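# Hang the held T-shirt hanger on the rack rail

## Task

The left gripper starts out holding a hanger with a T-shirt on it. Put that hanger on the rail so its hook sits on the red tape, the hanger roughly perpendicular to the rail and hanging motionless, with the shirt still about centred on it. Any other hanger must still be on the rail at the end. The rack is loose and must stay standing where it is; more than a slight tilt ends the scene at once as a failure. Nothing may count on the robot holding it in place at the end. Release the hanger and move the gripper away when finished.

## Robot and tools

Robot and frame. Two arms, left_arm and right_arm; left_arm sits on the +y side. The names do not refer to sides of any camera picture. All poses use one shared scene frame: origin on the table top midway between the arms, +z up, +x pointing out over the table. Positions are in metres; orientations are quaternions written w first (qw, qx, qy, qz). On each gripper the fingers point along its own +z axis and close along its own y axis. end_effector_position is the spot between the finger pads, a little under 1 cm behind the tips. Printed positions can be somewhat wrong, more so when an arm reaches far. Joint ranges (rad), base to gripper: waist -2.618 to 3.054, shoulder 0.000 to 3.142, elbow 0.000 to 3.142, wrist pitch -1.571 to 1.571, wrist yaw -1.571 to 1.571, wrist roll -2.094 to 2.094.

Row format. Every command row holds 16 numbers, always both arms: left x, y, z, qw, qx, qy, qz, opening, then right x, y, z, qw, qx, qy, qz, opening. The x, y, z and quaternion are an absolute target pose for that gripper in the scene frame, not an offset. Opening runs from -1 (closed) to +1 (fully open, 0.087 m).

execute_actions(actions). actions is a list of up to 15 actions; each action is a list of up to 15 rows, one row per control step of 1/30 s. If an action has fewer than 15 rows, its final row repeats to fill 15 steps. An empty list just reports state and images. An action is rejected for both arms if any target lies more than 0.6 m from that gripper's current position measured along any of the gripper's own axes. If any action is malformed, or the first action fails that test against the latest reported state, the entire call is rejected and nothing moves. To hold orientation steady, repeat one fixed quaternion rather than copying the slightly drifted reported one.

How commands are followed. Each step, the commanded pose is limited to within 70 mm and 16 degrees of the measured pose, then damped inverse kinematics drives the joints, favouring position over orientation when both cannot be met. A distant target therefore needs several actions; after an action the arm only carries on as far as its last limited pose. Joint friction may leave the gripper up to about 31 mm off, and very small commanded changes may not move it at all. Elbows stop just before full extension. A "Hand target" line shows the pose the controller is currently steering toward.

move(target, speed, blocking). target is one 16-number row of absolute poses for both arms. Each gripper travels a straight line toward its pose; both paths finish together and last 0.5 to 10 s (if more would be needed, motion halts at 10 s before arrival). Rotation takes the shorter way. speed is the path top speed in m/s, 0.002 to 0.5, default 0.25; turning is capped at twice that value in rad/s. Paths ignore obstacles and the other arm; grippers lag, wander, and may exceed speed, especially with an almost straight arm. Faster contact hits harder, and aiming beyond a contact point presses harder. The opening is applied at the start. The move finishes when paths are done and everything is still, or 5 s later otherwise. Its "move:" line reports the ending (done, off_target, moving, held, fault) and active limits: paced means the sent pose was clipped; held means a check blocked some steps, after which the arm may speed up sharply. Each gripper's distance from its pose is also given. If only one arm is named, the other finished at rest near its pose. With blocking=false the result arrives after 0.5 s while motion continues; until a result shows it ended, new moves and execute_actions are refused, so call wait or stop.

wait(seconds), 0 to 10: lets time pass with each arm keeping its last command; a running move continues and the wait returns early when it ends. stop(): brakes a running move to rest; it needs space, more when fast; fingers keep going. zoom_image(camera, region): camera is cam_high, cam_low, cam_left_wrist or cam_right_wrist; region is [x0, y0, x1, y1] in pixels from the top-left, at most 504 by 504. finished_scene(scene): ends the given scene permanently; the goal must already hold and keep holding. Answering without any tool call ends everything.

Results. The state line `left_arm: …` | `right_arm: …` gives each gripper's position and quaternion. Images come from cam_high, cam_low, cam_left_wrist, cam_right_wrist, each 504x504, in that order. "pose unreachable" means the clearance check altered or blocked that arm's command. Step readings list positions at some steps; HELD with an arm label means that arm's row was partly held back. grip_measured is finger opening on the command scale; the last Joint positions value is opening in metres; each gripper may read off by about 1 mm. To hold something, command about 0.02 below grip_measured for a firm grip, less for a gentle one; pads manage roughly 20 N, and fast closing can squeeze harder or spring open. FAULT lines mean an arm stopped.

Heat. Carrying load warms motors, even while you are composing a reply (the robot keeps its last command then). MOTOR HOT appears from 75 °C; at 90 °C that arm halts for 10 s (then that threshold is off for 5 minutes); at 100 °C the arm and gripper go limp and drop. These appear as OVER-TEMPERATURE FAULT.

Cautions. For an arm meant to stay put, resend the full pose from the last result plus its intended opening in every call. Keep the arms from striking or shoving each other. Do not tip the rack, knock rigid items off the table, drop the hanger, slam or push hard. Loose objects may occasionally get nudged by outside disturbances.

Each tool is called after "Emit:" as name(argument=value, ...) on one line, values as JSON.

## Session

Emit:
execute_actions(actions=[])

Scene clock: 0.00 s.
left_arm: end_effector_position=(+0.3361, +0.0022, +0.4397) grip_measured=-0.837 end_effector_quat_wxyz=(+0.665, +0.093, +0.737, -0.080) | right_arm: end_effector_position=(+0.3408, -0.2372, +0.3614) grip_measured=+1.000 end_effector_quat_wxyz=(+0.702, -0.071, +0.706, +0.061)
Joint positions: left_arm=[-1.004  1.741  2.082 -0.521 -0.958 -0.141  0.007] | right_arm=[-0.008  1.052  1.06  -0.014  0.012 -0.013  0.087]
Joint velocities: left_arm=[-0.002  0.007  0.012 -0.095  0.022  0.007  0.   ] | right_arm=[-0.002  0.017 -0.017 -0.022  0.007  0.037  0.   ]
Hand target (left_arm): +0.336, +0.002, +0.441; +0.666, +0.091, +0.736, -0.082
Hand target (right_arm): +0.341, -0.237, +0.361; +0.702, -0.071, +0.706, +0.061

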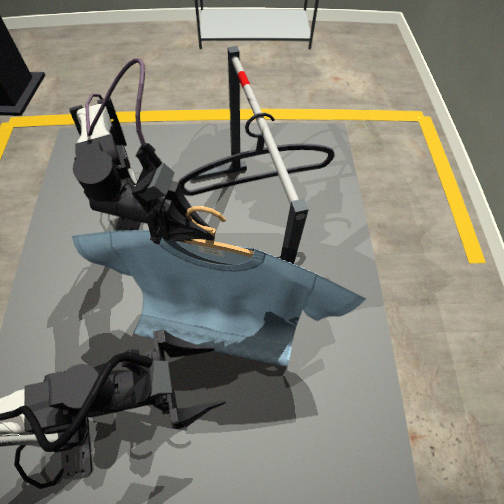

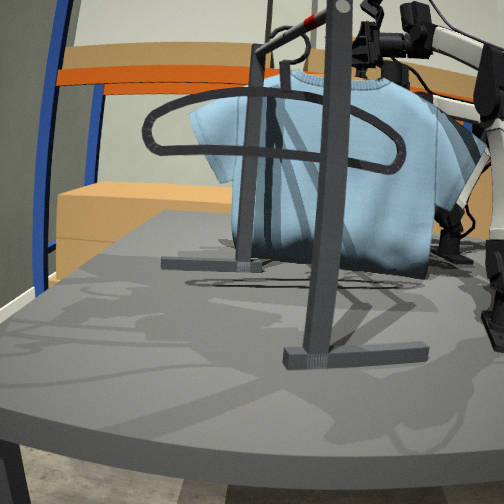

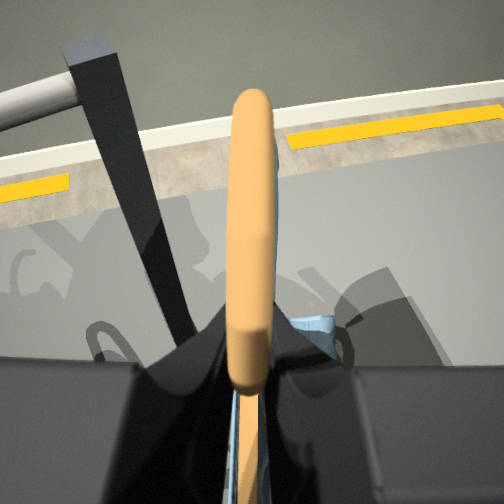

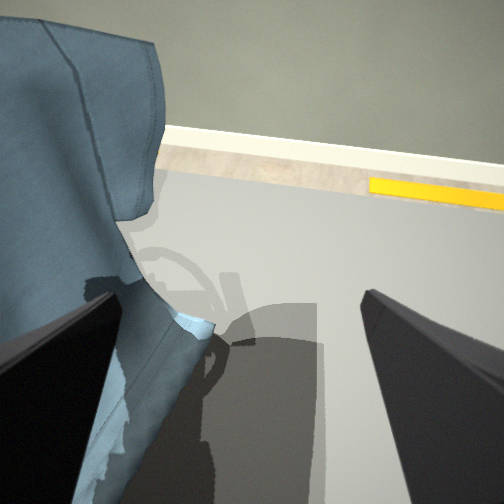

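Emit:
move(target=[0.17,0.05,0.47,0.665,0.093,0.737,-0.080,-1,0.3408,-0.2372,0.3614,0.702,-0.071,0.706,0.061,1], speed=0.15)

Emit:
move(target=[0.15,0.30,0.47,0.707,0,0.707,0,-1,0.3408,-0.2372,0.3614,0.702,-0.071,0.706,0.061,1], speed=0.15)

Scene clock: 11.23 s.
left_arm: end_effector_position=(+0.1712, +0.0472, +0.4706) grip_measured=-0.837 end_effector_quat_wxyz=(+0.669, +0.100, +0.731, -0.093) | right_arm: end_effector_position=(+0.3408, -0.2372, +0.3614) grip_measured=+1.000 end_effector_quat_wxyz=(+0.702, -0.071, +0.706, +0.061)
Joint positions: left_arm=[-1.514  1.725  2.378 -1.278 -1.419 -0.622  0.007] | right_arm=[-0.008  1.052  1.06  -0.014  0.012 -0.013  0.087]
Joint velocities: left_arm=[-0.002  0.129  0.295 -0.344  0.007 -0.198  0.001] | right_arm=[-0.007 -0.022  0.002  0.022  0.022 -0.051  0.   ]
Hand target (left_arm): +0.171, +0.048, +0.470; +0.672, +0.097, +0.730, -0.086
Hand target (right_arm): +0.341, -0.237, +0.361; +0.702, -0.071, +0.706, +0.061
Off the commanded pose (left_arm): 0.003 m, 2 deg.
Off the commanded pose (right_arm): 0.000 m, 0 deg.
move: done

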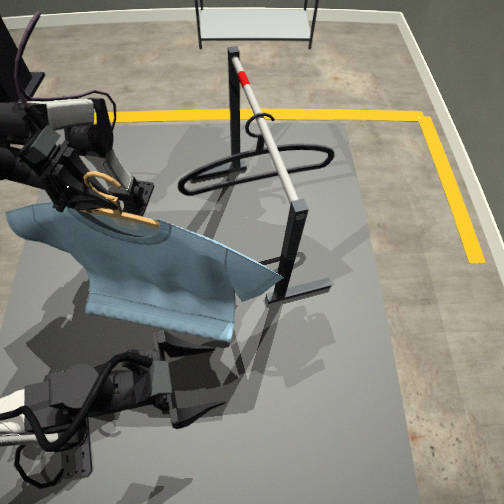

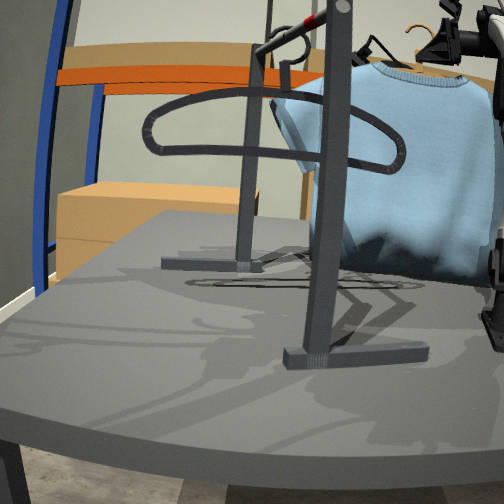

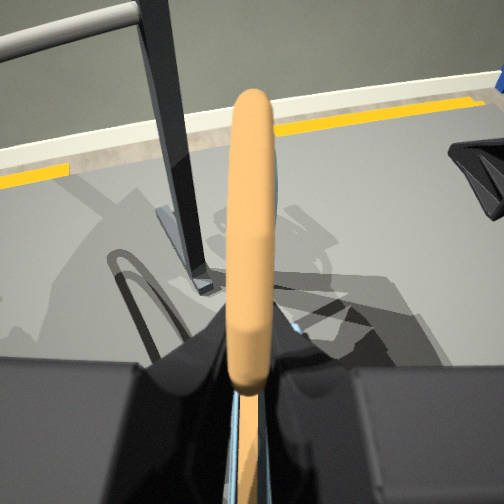

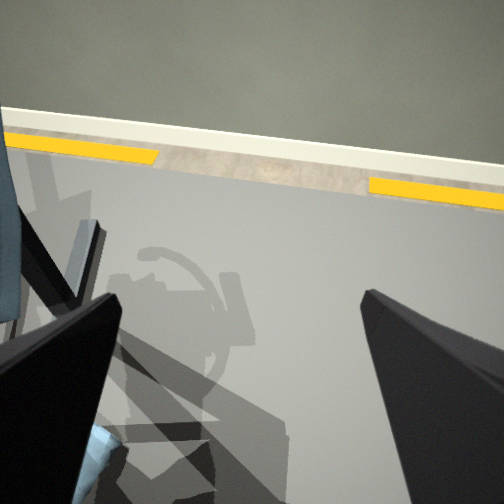

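Scene clock: 14.90 s.
left_arm: end_effector_position=(+0.1447, +0.2965, +0.4616) grip_measured=-0.837 end_effector_quat_wxyz=(+0.695, -0.017, +0.718, -0.016) | right_arm: end_effector_position=(+0.3408, -0.2372, +0.3614) grip_measured=+1.000 end_effector_quat_wxyz=(+0.702, -0.071, +0.706, +0.061)
Joint positions: left_arm=[ 0.947  0.592  1.842 -1.294  0.738 -0.017  0.007] | right_arm=[-0.008  1.052  1.06  -0.014  0.012 -0.013  0.087]
Joint velocities: left_arm=[ 0.007 -0.007  0.007  0.081  0.037  0.051 -0.001] | right_arm=[-0.007 -0.017  0.002  0.066  0.007 -0.022  0.   ]
Hand target (left_arm): +0.146, +0.296, +0.468; +0.707, -0.004, +0.708, -0.005
Hand target (right_arm): +0.341, -0.237, +0.361; +0.702, -0.071, +0.706, +0.061
Off the commanded pose (left_arm): 0.010 m, 3 deg.
Off the commanded pose (right_arm): 0.000 m, 0 deg.
move: off_target (left_arm); limits=paced

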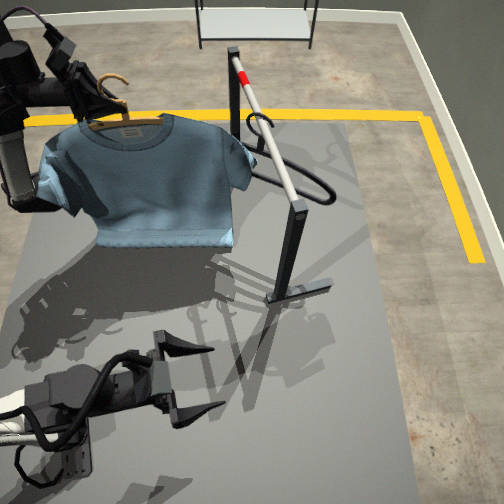

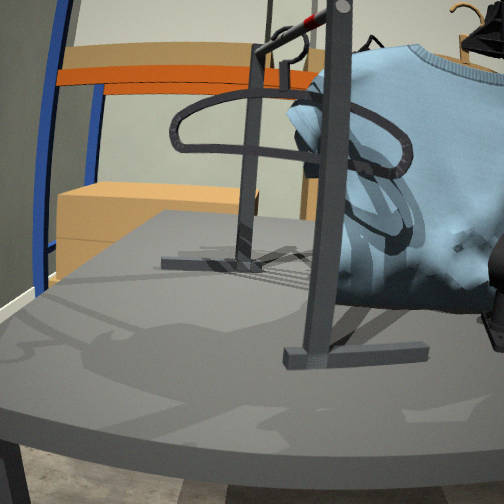

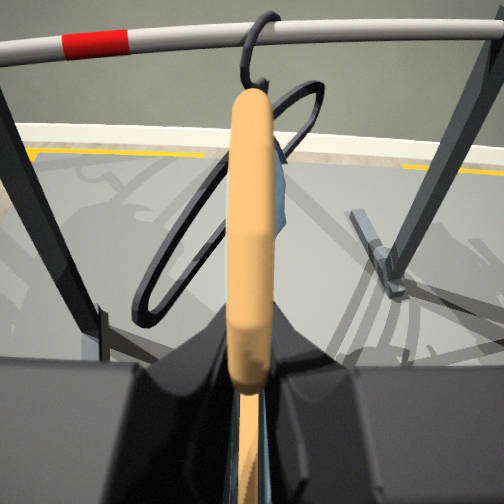

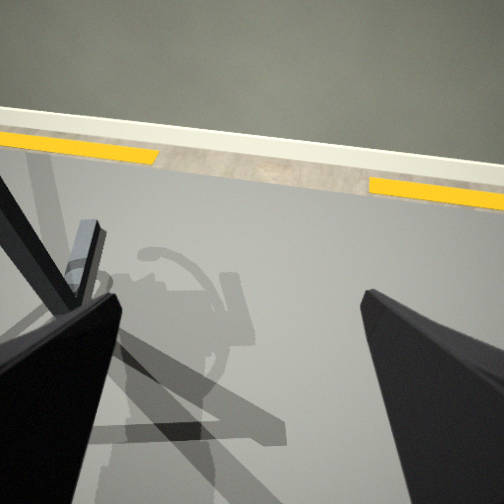

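Emit:
move(target=[0.07,0.32,0.48,0.707,0,0.707,0,-1,0.3408,-0.2372,0.3614,0.702,-0.071,0.706,0.061,1], speed=0.1)

Emit:
move(target=[0.07,0.43,0.48,0.707,0,0.707,0,-1,0.3408,-0.2372,0.3614,0.702,-0.071,0.706,0.061,1], speed=0.1)

Scene clock: 20.77 s.
left_arm: end_effector_position=(+0.0677, +0.3162, +0.4732) grip_measured=-0.837 end_effector_quat_wxyz=(+0.702, -0.002, +0.712, -0.003) | right_arm: end_effector_position=(+0.3408, -0.2372, +0.3614) grip_measured=+1.000 end_effector_quat_wxyz=(+0.702, -0.071, +0.706, +0.061)
Joint positions: left_arm=[ 0.531  0.635  2.147 -1.526  0.325 -0.003  0.007] | right_arm=[-0.008  1.052  1.06  -0.014  0.012 -0.013  0.087]
Joint velocities: left_arm=[ 0.007 -0.002  0.007  0.037 -0.037  0.007 -0.001] | right_arm=[ 0.017 -0.012 -0.007  0.007 -0.007  0.007  0.   ]
Hand target (left_arm): +0.070, +0.319, +0.480; +0.707, +0.001, +0.708, +0.001
Hand target (right_arm): +0.341, -0.237, +0.361; +0.702, -0.071, +0.706, +0.061
Off the commanded pose (left_arm): 0.008 m, 1 deg.
Off the commanded pose (right_arm): 0.000 m, 0 deg.
move: done

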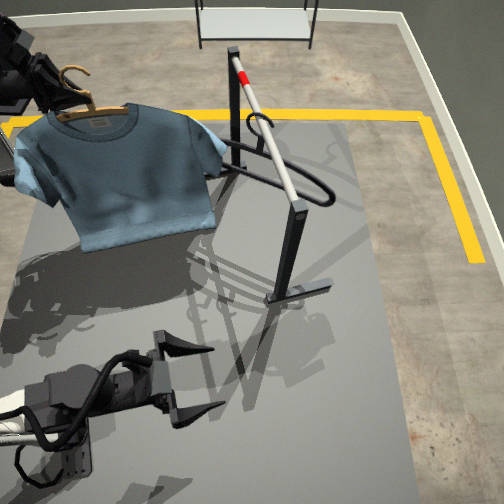

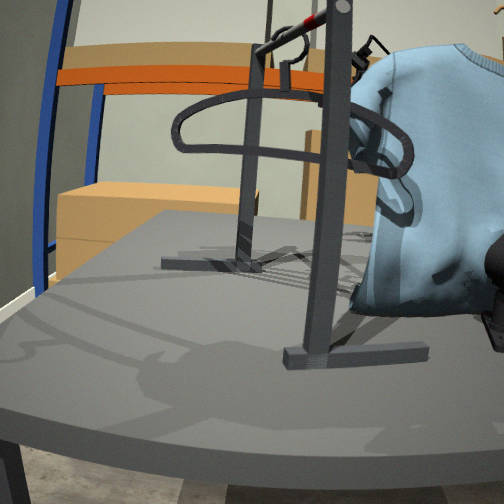

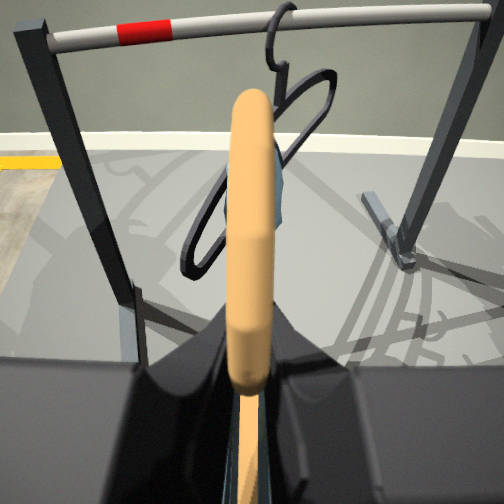

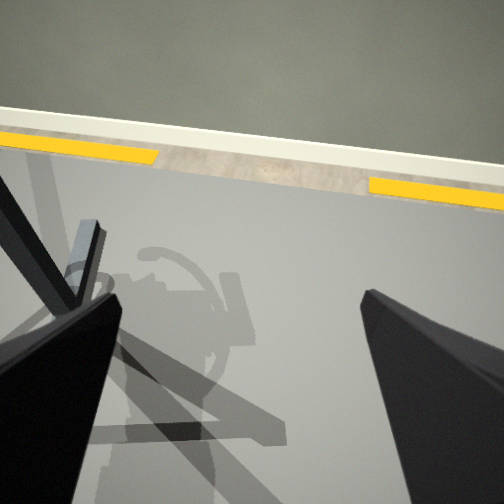

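Scene clock: 22.50 s.
left_arm: end_effector_position=(+0.0639, +0.4283, +0.4716) grip_measured=-0.837 end_effector_quat_wxyz=(+0.702, +0.004, +0.712, -0.002) | right_arm: end_effector_position=(+0.3408, -0.2372, +0.3614) grip_measured=+1.000 end_effector_quat_wxyz=(+0.702, -0.071, +0.706, +0.061)
Joint positions: left_arm=[-0.159  0.635  2.172 -1.553 -0.356 -0.003  0.007] | right_arm=[-0.008  1.052  1.06  -0.014  0.012 -0.013  0.087]
Joint velocities: left_arm=[-0.017  0.007  0.012 -0.022 -0.051  0.007 -0.001] | right_arm=[-0.002 -0.002 -0.007 -0.037  0.007 -0.081  0.   ]
Hand target (left_arm): +0.068, +0.430, +0.480; +0.707, +0.002, +0.707, +0.002
Hand target (right_arm): +0.341, -0.237, +0.361; +0.702, -0.071, +0.706, +0.061
Off the commanded pose (left_arm): 0.010 m, 1 deg.
Off the commanded pose (right_arm): 0.000 m, 0 deg.
move: done

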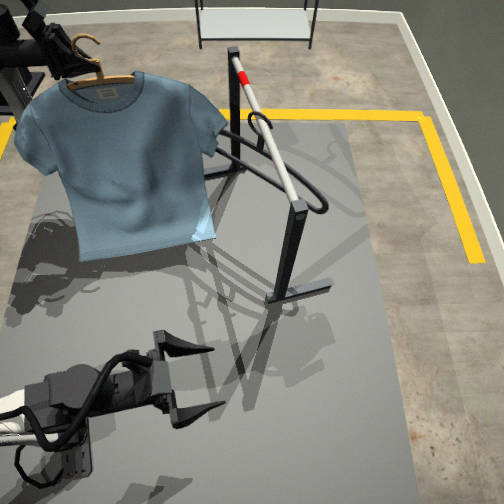

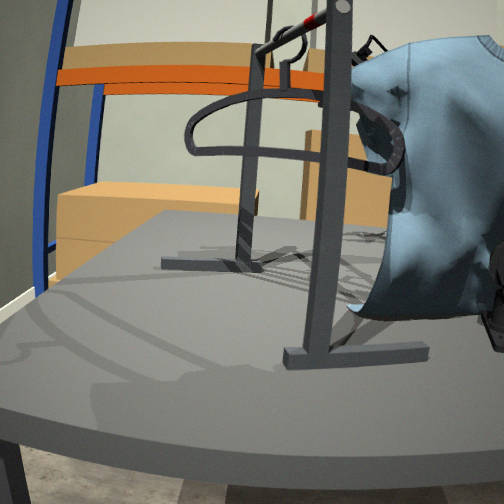

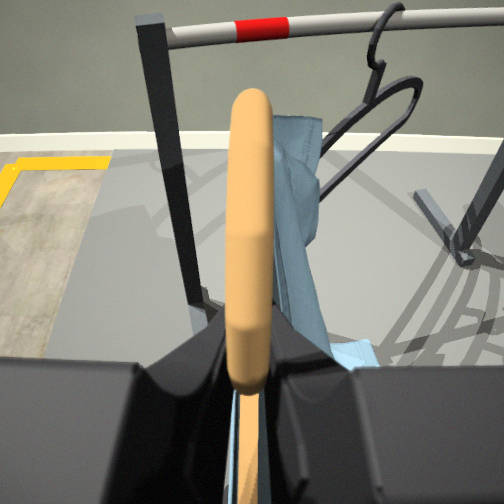

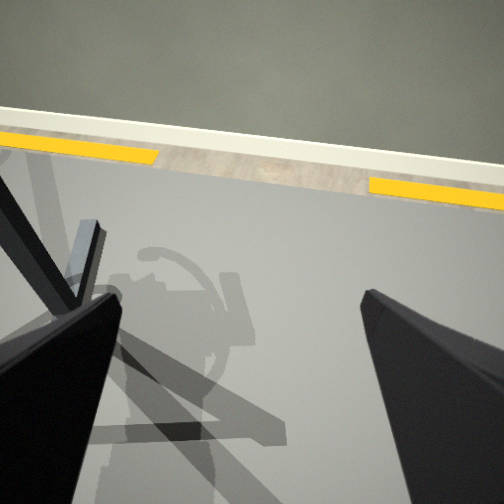

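Emit:
move(target=[-0.01,0.44,0.5,0.707,0,0.707,0,-1,0.3408,-0.2372,0.3614,0.702,-0.071,0.706,0.061,1], speed=0.1)

Emit:
wait(seconds=1.5)

Scene clock: 26.77 s.
left_arm: end_effector_position=(+0.0009, +0.4385, +0.4996) grip_measured=-0.837 end_effector_quat_wxyz=(+0.775, -0.013, +0.632, +0.014) | right_arm: end_effector_position=(+0.3408, -0.2372, +0.3614) grip_measured=+1.000 end_effector_quat_wxyz=(+0.702, -0.071, +0.706, +0.061)
Joint positions: left_arm=[-0.062  0.6    2.382 -1.57  -0.301  0.061  0.007] | right_arm=[-0.008  1.052  1.06  -0.014  0.012 -0.013  0.087]
Joint velocities: left_arm=[ 0.007 -0.022 -0.002 -0.007  0.051  0.037 -0.   ] | right_arm=[-0.002 -0.007  0.002 -0.022  0.037 -0.051  0.   ]
Hand target (left_arm): -0.009, +0.439, +0.500; +0.783, -0.011, +0.621, +0.017
Hand target (right_arm): +0.341, -0.237, +0.361; +0.702, -0.071, +0.706, +0.061
Off the commanded pose (left_arm): 0.011 m, 12 deg.
Off the commanded pose (right_arm): 0.000 m, 0 deg.
joint sent to its limit (left arm) — the command would take joint 4 (wrist pitch) past its lower limit, so that joint was sent only as far as its limit.
move: off_target (left_arm)

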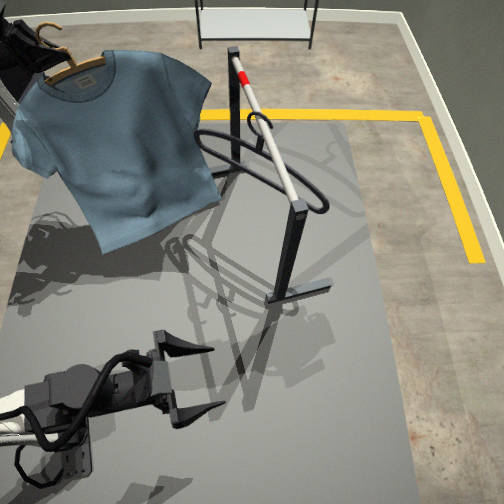

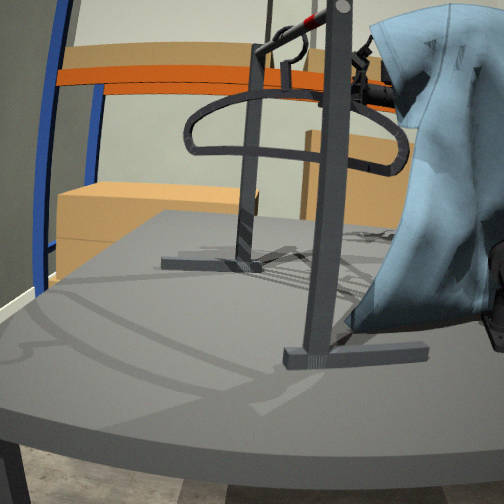

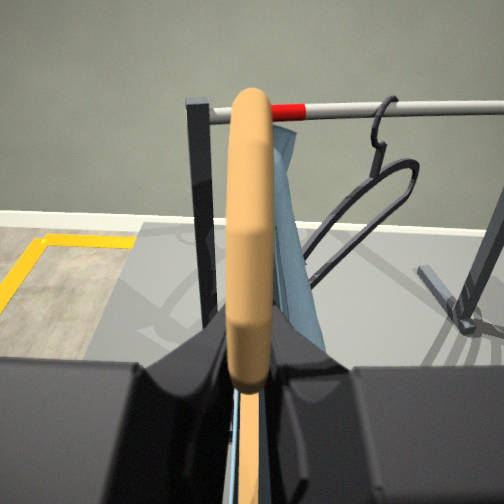

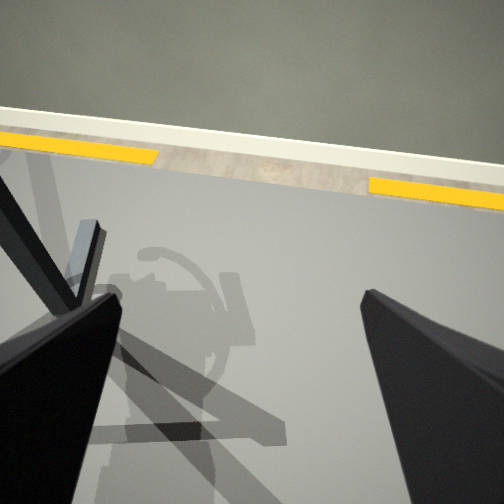

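Scene clock: 28.27 s.
left_arm: end_effector_position=(+0.0009, +0.4383, +0.4996) grip_measured=-0.837 end_effector_quat_wxyz=(+0.775, -0.012, +0.632, +0.014) | right_arm: end_effector_position=(+0.3408, -0.2372, +0.3614) grip_measured=+1.000 end_effector_quat_wxyz=(+0.702, -0.071, +0.706, +0.061)
Joint positions: left_arm=[-0.062  0.6    2.382 -1.57  -0.3    0.063  0.007] | right_arm=[-0.008  1.052  1.06  -0.014  0.012 -0.013  0.087]
Joint velocities: left_arm=[ 0.002 -0.002 -0.022 -0.022 -0.007 -0.051  0.   ] | right_arm=[-0.002 -0.007 -0.007  0.022  0.022 -0.037  0.   ]
Hand target (left_arm): -0.009, +0.439, +0.500; +0.783, -0.011, +0.621, +0.017
Hand target (right_arm): +0.341, -0.237, +0.361; +0.702, -0.071, +0.706, +0.061
Off the commanded pose (left_arm): 0.011 m, 12 deg.
Off the commanded pose (right_arm): 0.000 m, 0 deg.
wait: 1.50 s; at rest by 0.17 s

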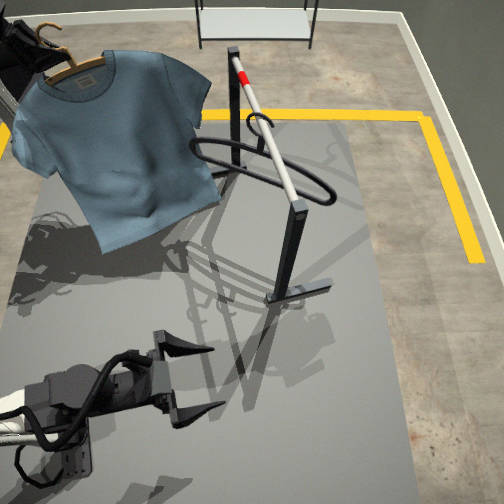

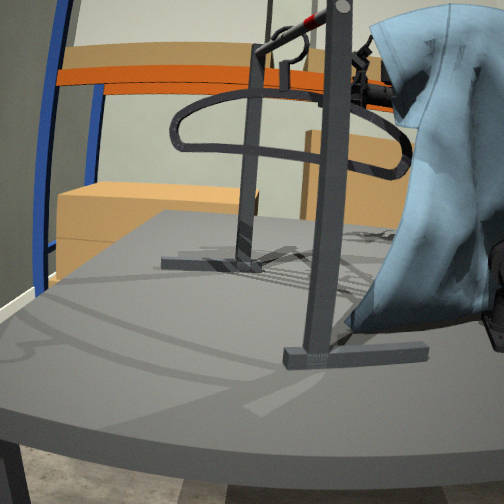

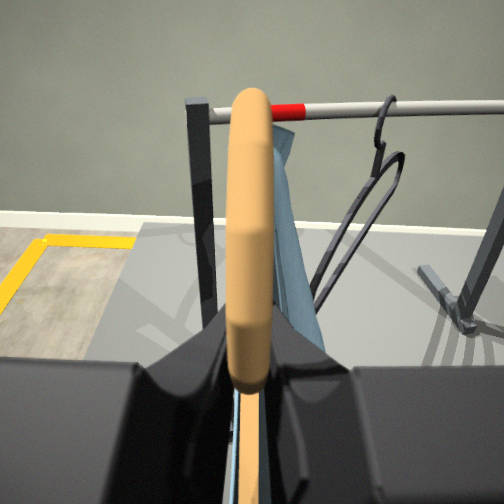

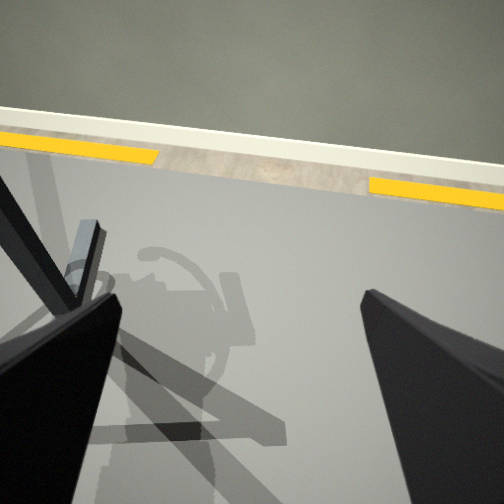

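Emit:
move(target=[0.26,0.425,0.49,0.707,0,0.707,0,-1,0.3408,-0.2372,0.3614,0.702,-0.071,0.706,0.061,1], speed=0.1)

Scene clock: 36.37 s.
left_arm: end_effector_position=(+0.2551, +0.4232, +0.4918) grip_measured=-0.837 end_effector_quat_wxyz=(+0.697, +0.132, +0.693, -0.128) | right_arm: end_effector_position=(+0.3408, -0.2372, +0.3614) grip_measured=+1.000 end_effector_quat_wxyz=(+0.702, -0.071, +0.706, +0.061)
Joint positions: left_arm=[-1.716  0.598  1.923 -1.076 -1.552  0.257  0.007] | right_arm=[-0.008  1.052  1.06  -0.014  0.012 -0.013  0.087]
Joint velocities: left_arm=[-0.017 -0.007 -0.012  0.022 -0.007  0.037 -0.   ] | right_arm=[-0.002  0.007  0.007 -0.125  0.007  0.007  0.   ]
Hand target (left_arm): +0.259, +0.430, +0.491; +0.696, +0.132, +0.694, -0.129
Hand target (right_arm): +0.341, -0.237, +0.361; +0.702, -0.071, +0.706, +0.061
Off the commanded pose (left_arm): 0.006 m, 21 deg; orientation clipped at the last step of the last action.
Off the commanded pose (right_arm): 0.000 m, 0 deg.
joint sent to its limit (left arm) — the command would take joint 5 (wrist yaw) past its lower limit, so that joint was sent only as far as its limit.
move: off_target (left_arm); limits=paced

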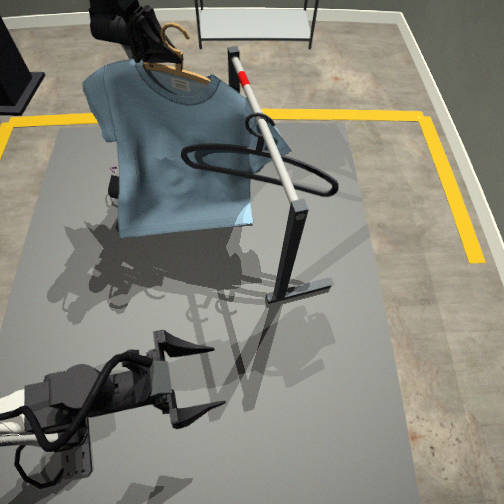

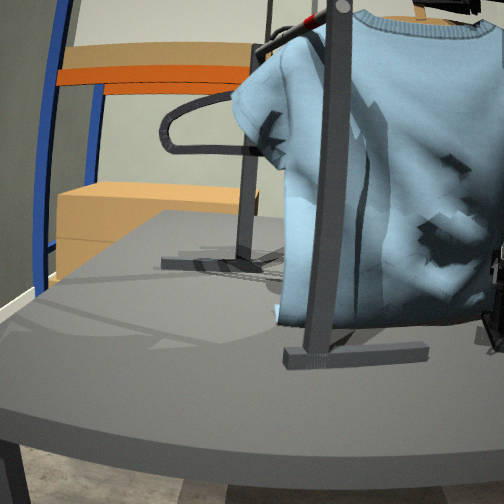

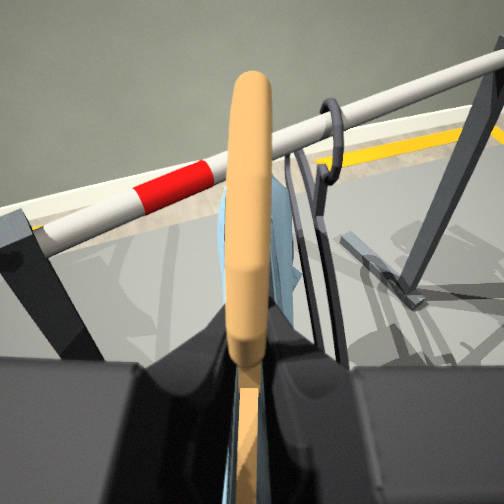

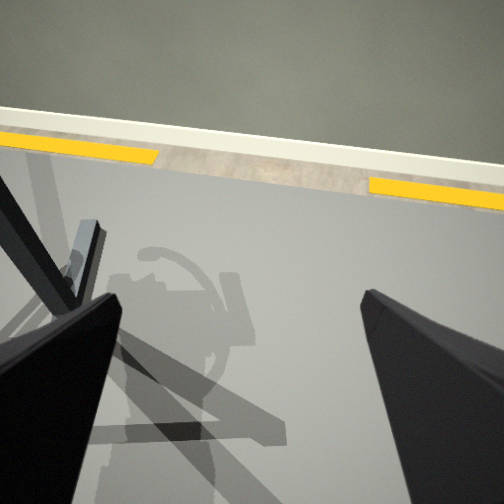

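Emit:
move(target=[0.07,0.43,0.48,0.707,0,0.707,0,-1,0.3408,-0.2372,0.3614,0.702,-0.071,0.706,0.061,1], speed=0.1)

Emit:
move(target=[0.14,0.44,0.48,0.707,0,0.707,0,-1,0.3408,-0.2372,0.3614,0.702,-0.071,0.706,0.061,1], speed=0.1)

Scene clock: 48.03 s.
left_arm: end_effector_position=(+0.0674, +0.4306, +0.4727) grip_measured=-0.837 end_effector_quat_wxyz=(+0.700, +0.001, +0.714, +0.004) | right_arm: end_effector_position=(+0.3408, -0.2372, +0.3614) grip_measured=+1.000 end_effector_quat_wxyz=(+0.702, -0.071, +0.706, +0.061)
Joint positions: left_arm=[-0.167  0.643  2.172 -1.549 -0.377 -0.     0.007] | right_arm=[-0.008  1.052  1.06  -0.014  0.012 -0.013  0.087]
Joint velocities: left_arm=[-0.007 -0.002 -0.012  0.007  0.051  0.007 -0.   ] | right_arm=[-0.012 -0.002 -0.012 -0.022  0.037 -0.007  0.   ]
Hand target (left_arm): +0.069, +0.427, +0.479; +0.704, -0.001, +0.711, -0.001
Hand target (right_arm): +0.341, -0.237, +0.361; +0.702, -0.071, +0.706, +0.061
Off the commanded pose (left_arm): 0.008 m, 1 deg.
Off the commanded pose (right_arm): 0.000 m, 0 deg.
move: done

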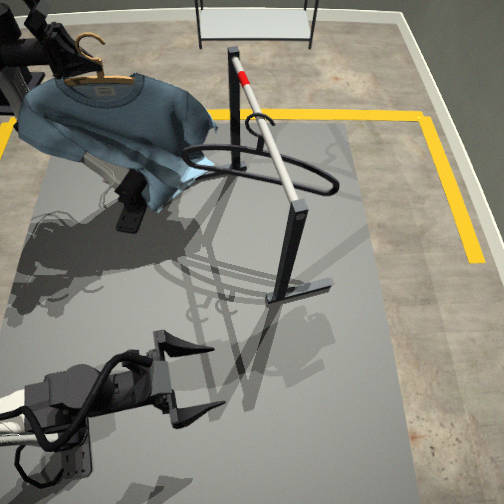

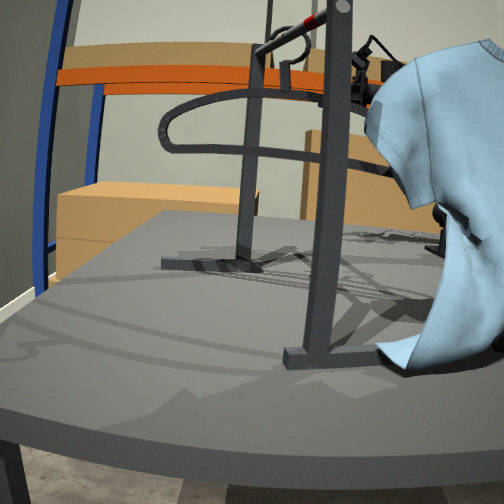

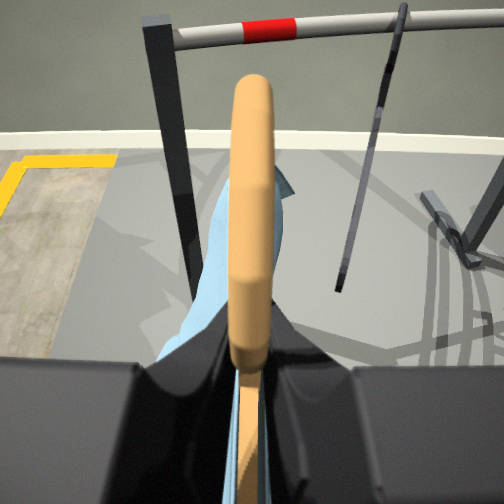

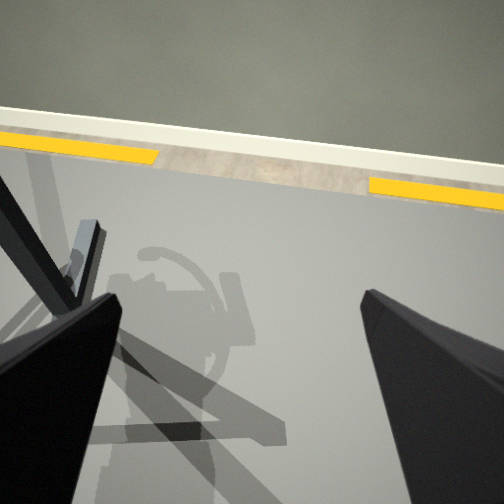

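Scene clock: 49.40 s.
left_arm: end_effector_position=(+0.1385, +0.4400, +0.4741) grip_measured=-0.837 end_effector_quat_wxyz=(+0.696, +0.009, +0.718, +0.007) | right_arm: end_effector_position=(+0.3408, -0.2372, +0.3614) grip_measured=+1.000 end_effector_quat_wxyz=(+0.702, -0.071, +0.706, +0.061)
Joint positions: left_arm=[-0.495  0.643  1.943 -1.34  -0.698 -0.003  0.007] | right_arm=[-0.008  1.052  1.06  -0.014  0.012 -0.013  0.087]
Joint velocities: left_arm=[ 0.012 -0.012  0.007 -0.007 -0.066  0.007  0.   ] | right_arm=[ 0.002 -0.007 -0.007  0.022 -0.022 -0.007  0.   ]
Hand target (left_arm): +0.140, +0.441, +0.480; +0.707, +0.001, +0.707, +0.001
Hand target (right_arm): +0.341, -0.237, +0.361; +0.702, -0.071, +0.706, +0.061
Off the commanded pose (left_arm): 0.006 m, 2 deg.
Off the commanded pose (right_arm): 0.000 m, 0 deg.
move: done

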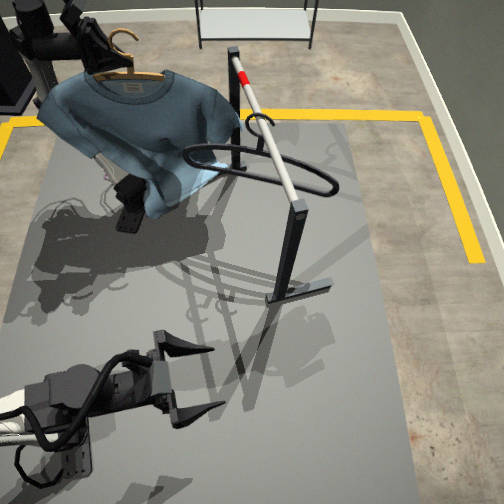

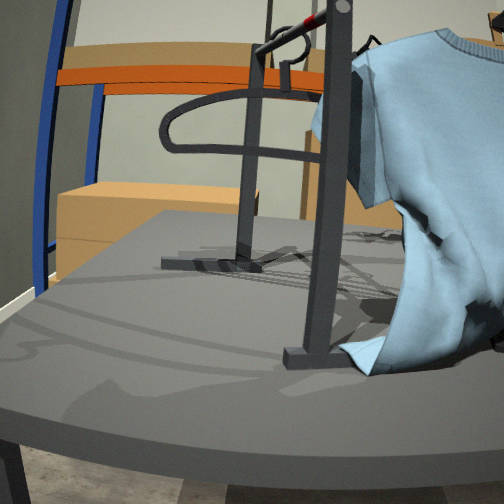

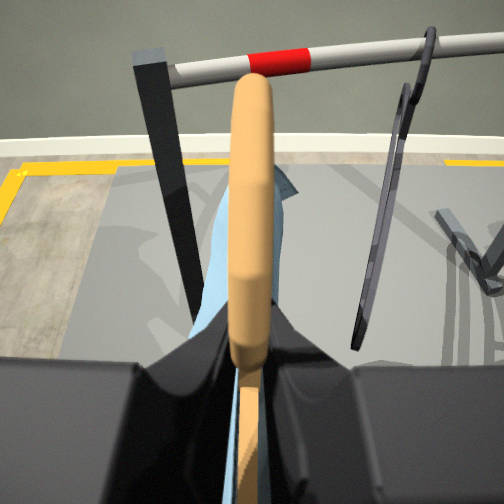

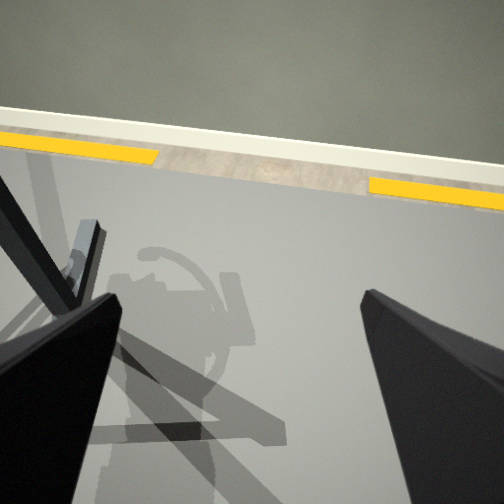

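Emit:
move(target=[0.12,0.372,0.48,0.707,0,0.707,0,-1,0.3408,-0.2372,0.3614,0.702,-0.071,0.706,0.061,1], speed=0.1)

Emit:
move(target=[0.2,0.372,0.48,0.707,0,0.707,0,-1,0.3408,-0.2372,0.3614,0.702,-0.071,0.706,0.061,1], speed=0.1)

Scene clock: 55.53 s.
left_arm: end_effector_position=(+0.1182, +0.3734, +0.4726) grip_measured=-0.837 end_effector_quat_wxyz=(+0.693, -0.003, +0.721, +0.001) | right_arm: end_effector_position=(+0.3408, -0.2372, +0.3614) grip_measured=+1.000 end_effector_quat_wxyz=(+0.702, -0.071, +0.706, +0.061)
Joint positions: left_arm=[ 0.172  0.643  1.92  -1.315 -0.04  -0.003  0.007] | right_arm=[-0.008  1.052  1.06  -0.014  0.012 -0.013  0.087]
Joint velocities: left_arm=[ 0.002  0.017 -0.007 -0.022  0.051 -0.007  0.   ] | right_arm=[-0.012 -0.007 -0.017 -0.037 -0.022  0.037  0.   ]
Hand target (left_arm): +0.121, +0.371, +0.480; +0.706, -0.001, +0.708, -0.001
Hand target (right_arm): +0.341, -0.237, +0.361; +0.702, -0.071, +0.706, +0.061
Off the commanded pose (left_arm): 0.008 m, 2 deg.
Off the commanded pose (right_arm): 0.000 m, 0 deg.
move: done

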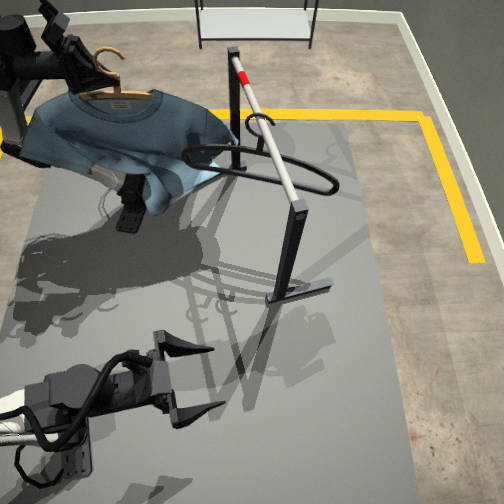

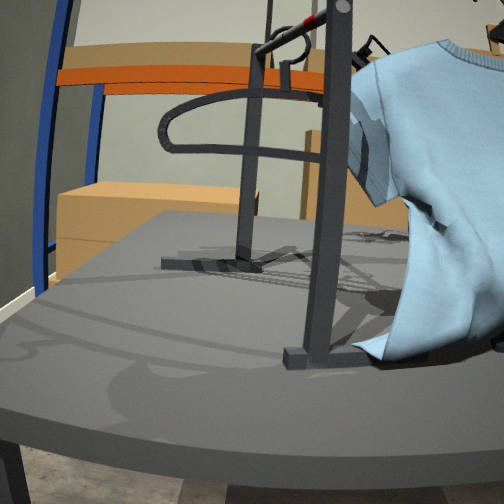

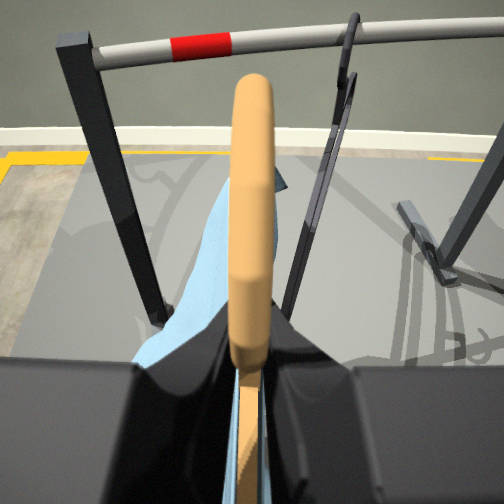

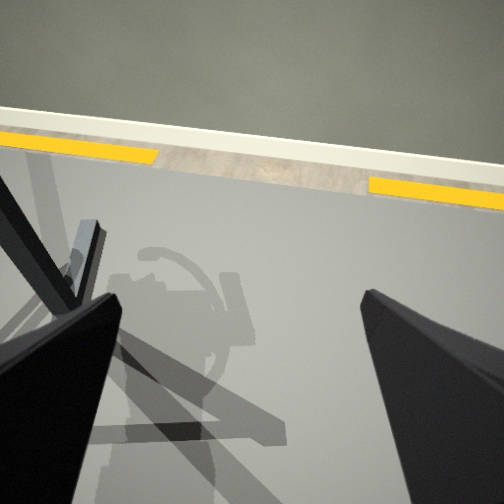

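Scene clock: 56.93 s.
left_arm: end_effector_position=(+0.1916, +0.3728, +0.4711) grip_measured=-0.837 end_effector_quat_wxyz=(+0.696, +0.002, +0.718, -0.001) | right_arm: end_effector_position=(+0.3408, -0.2372, +0.3614) grip_measured=+1.000 end_effector_quat_wxyz=(+0.702, -0.071, +0.706, +0.061)
Joint positions: left_arm=[ 0.064  0.688  1.699 -1.043 -0.14  -0.003  0.007] | right_arm=[-0.008  1.052  1.06  -0.014  0.012 -0.013  0.087]
Joint velocities: left_arm=[-0.032 -0.002 -0.002  0.022 -0.007  0.051 -0.001] | right_arm=[-0.002 -0.007  0.002  0.081 -0.022  0.051  0.   ]
Hand target (left_arm): +0.199, +0.373, +0.480; +0.707, -0.000, +0.707, +0.001
Hand target (right_arm): +0.341, -0.237, +0.361; +0.702, -0.071, +0.706, +0.061
Off the commanded pose (left_arm): 0.012 m, 2 deg.
Off the commanded pose (right_arm): 0.000 m, 0 deg.
move: off_target (left_arm)

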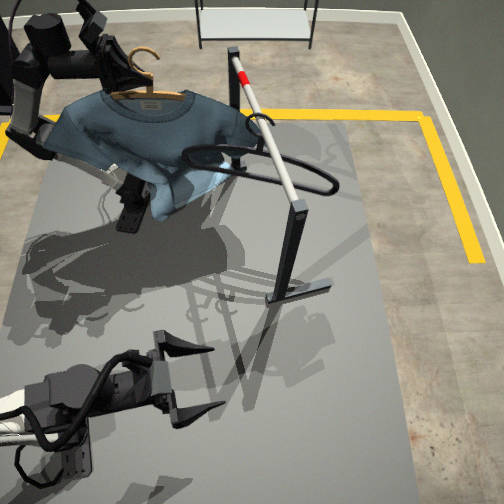

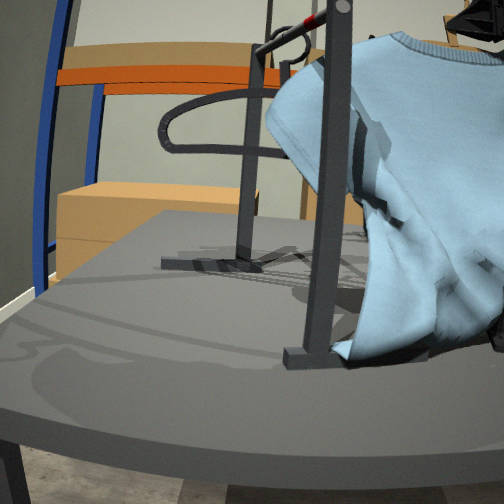

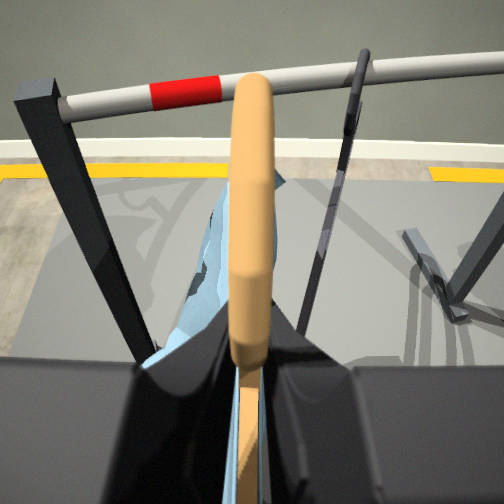

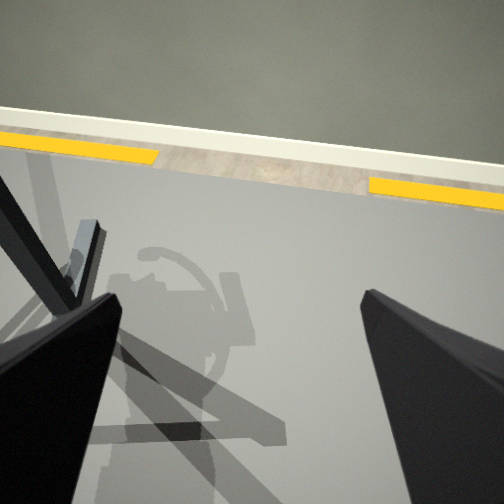

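Emit:
move(target=[0.28,0.361,0.48,0.707,0,0.707,0,-1,0.3408,-0.2372,0.3614,0.702,-0.071,0.706,0.061,1], speed=0.1)

Scene clock: 61.73 s.
left_arm: end_effector_position=(+0.2721, +0.3628, +0.4740) grip_measured=-0.837 end_effector_quat_wxyz=(+0.698, -0.001, +0.716, +0.001) | right_arm: end_effector_position=(+0.3408, -0.2372, +0.3614) grip_measured=+1.000 end_effector_quat_wxyz=(+0.702, -0.071, +0.706, +0.061)
Joint positions: left_arm=[ 0.075  0.831  1.601 -0.796 -0.134 -0.003  0.007] | right_arm=[-0.008  1.052  1.06  -0.014  0.012 -0.013  0.087]
Joint velocities: left_arm=[-0.002  0.017  0.002 -0.007 -0.007 -0.022 -0.002] | right_arm=[-0.007 -0.007  0.007  0.022 -0.007 -0.051  0.   ]
Hand target (left_arm): +0.279, +0.362, +0.480; +0.707, -0.000, +0.707, +0.000
Hand target (right_arm): +0.341, -0.237, +0.361; +0.702, -0.071, +0.706, +0.061
Off the commanded pose (left_arm): 0.010 m, 1 deg.
Off the commanded pose (right_arm): 0.000 m, 0 deg.
move: done

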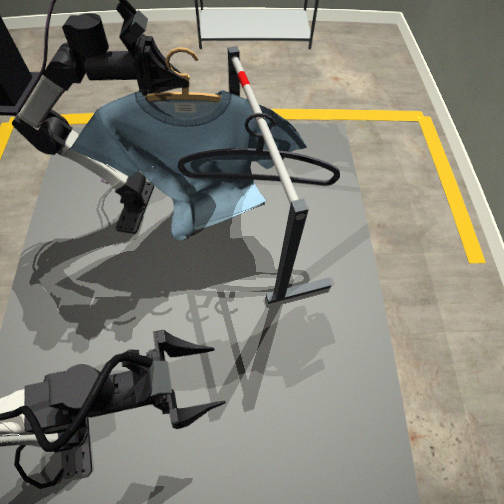

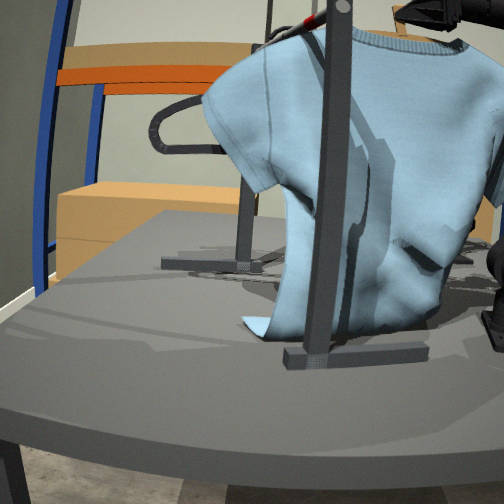

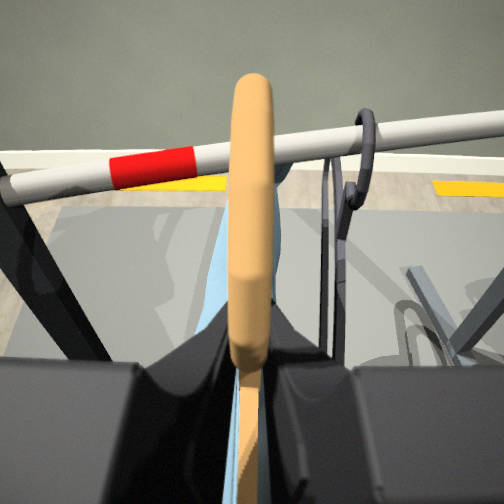

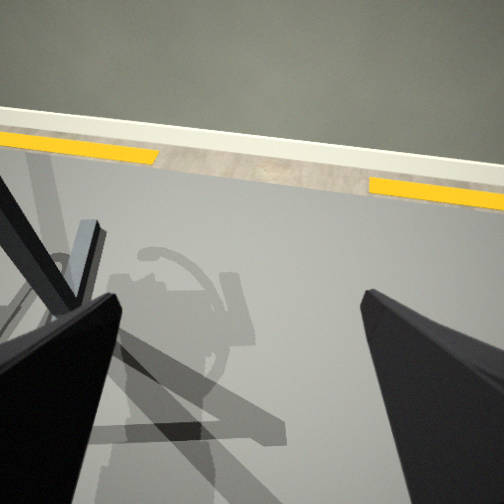

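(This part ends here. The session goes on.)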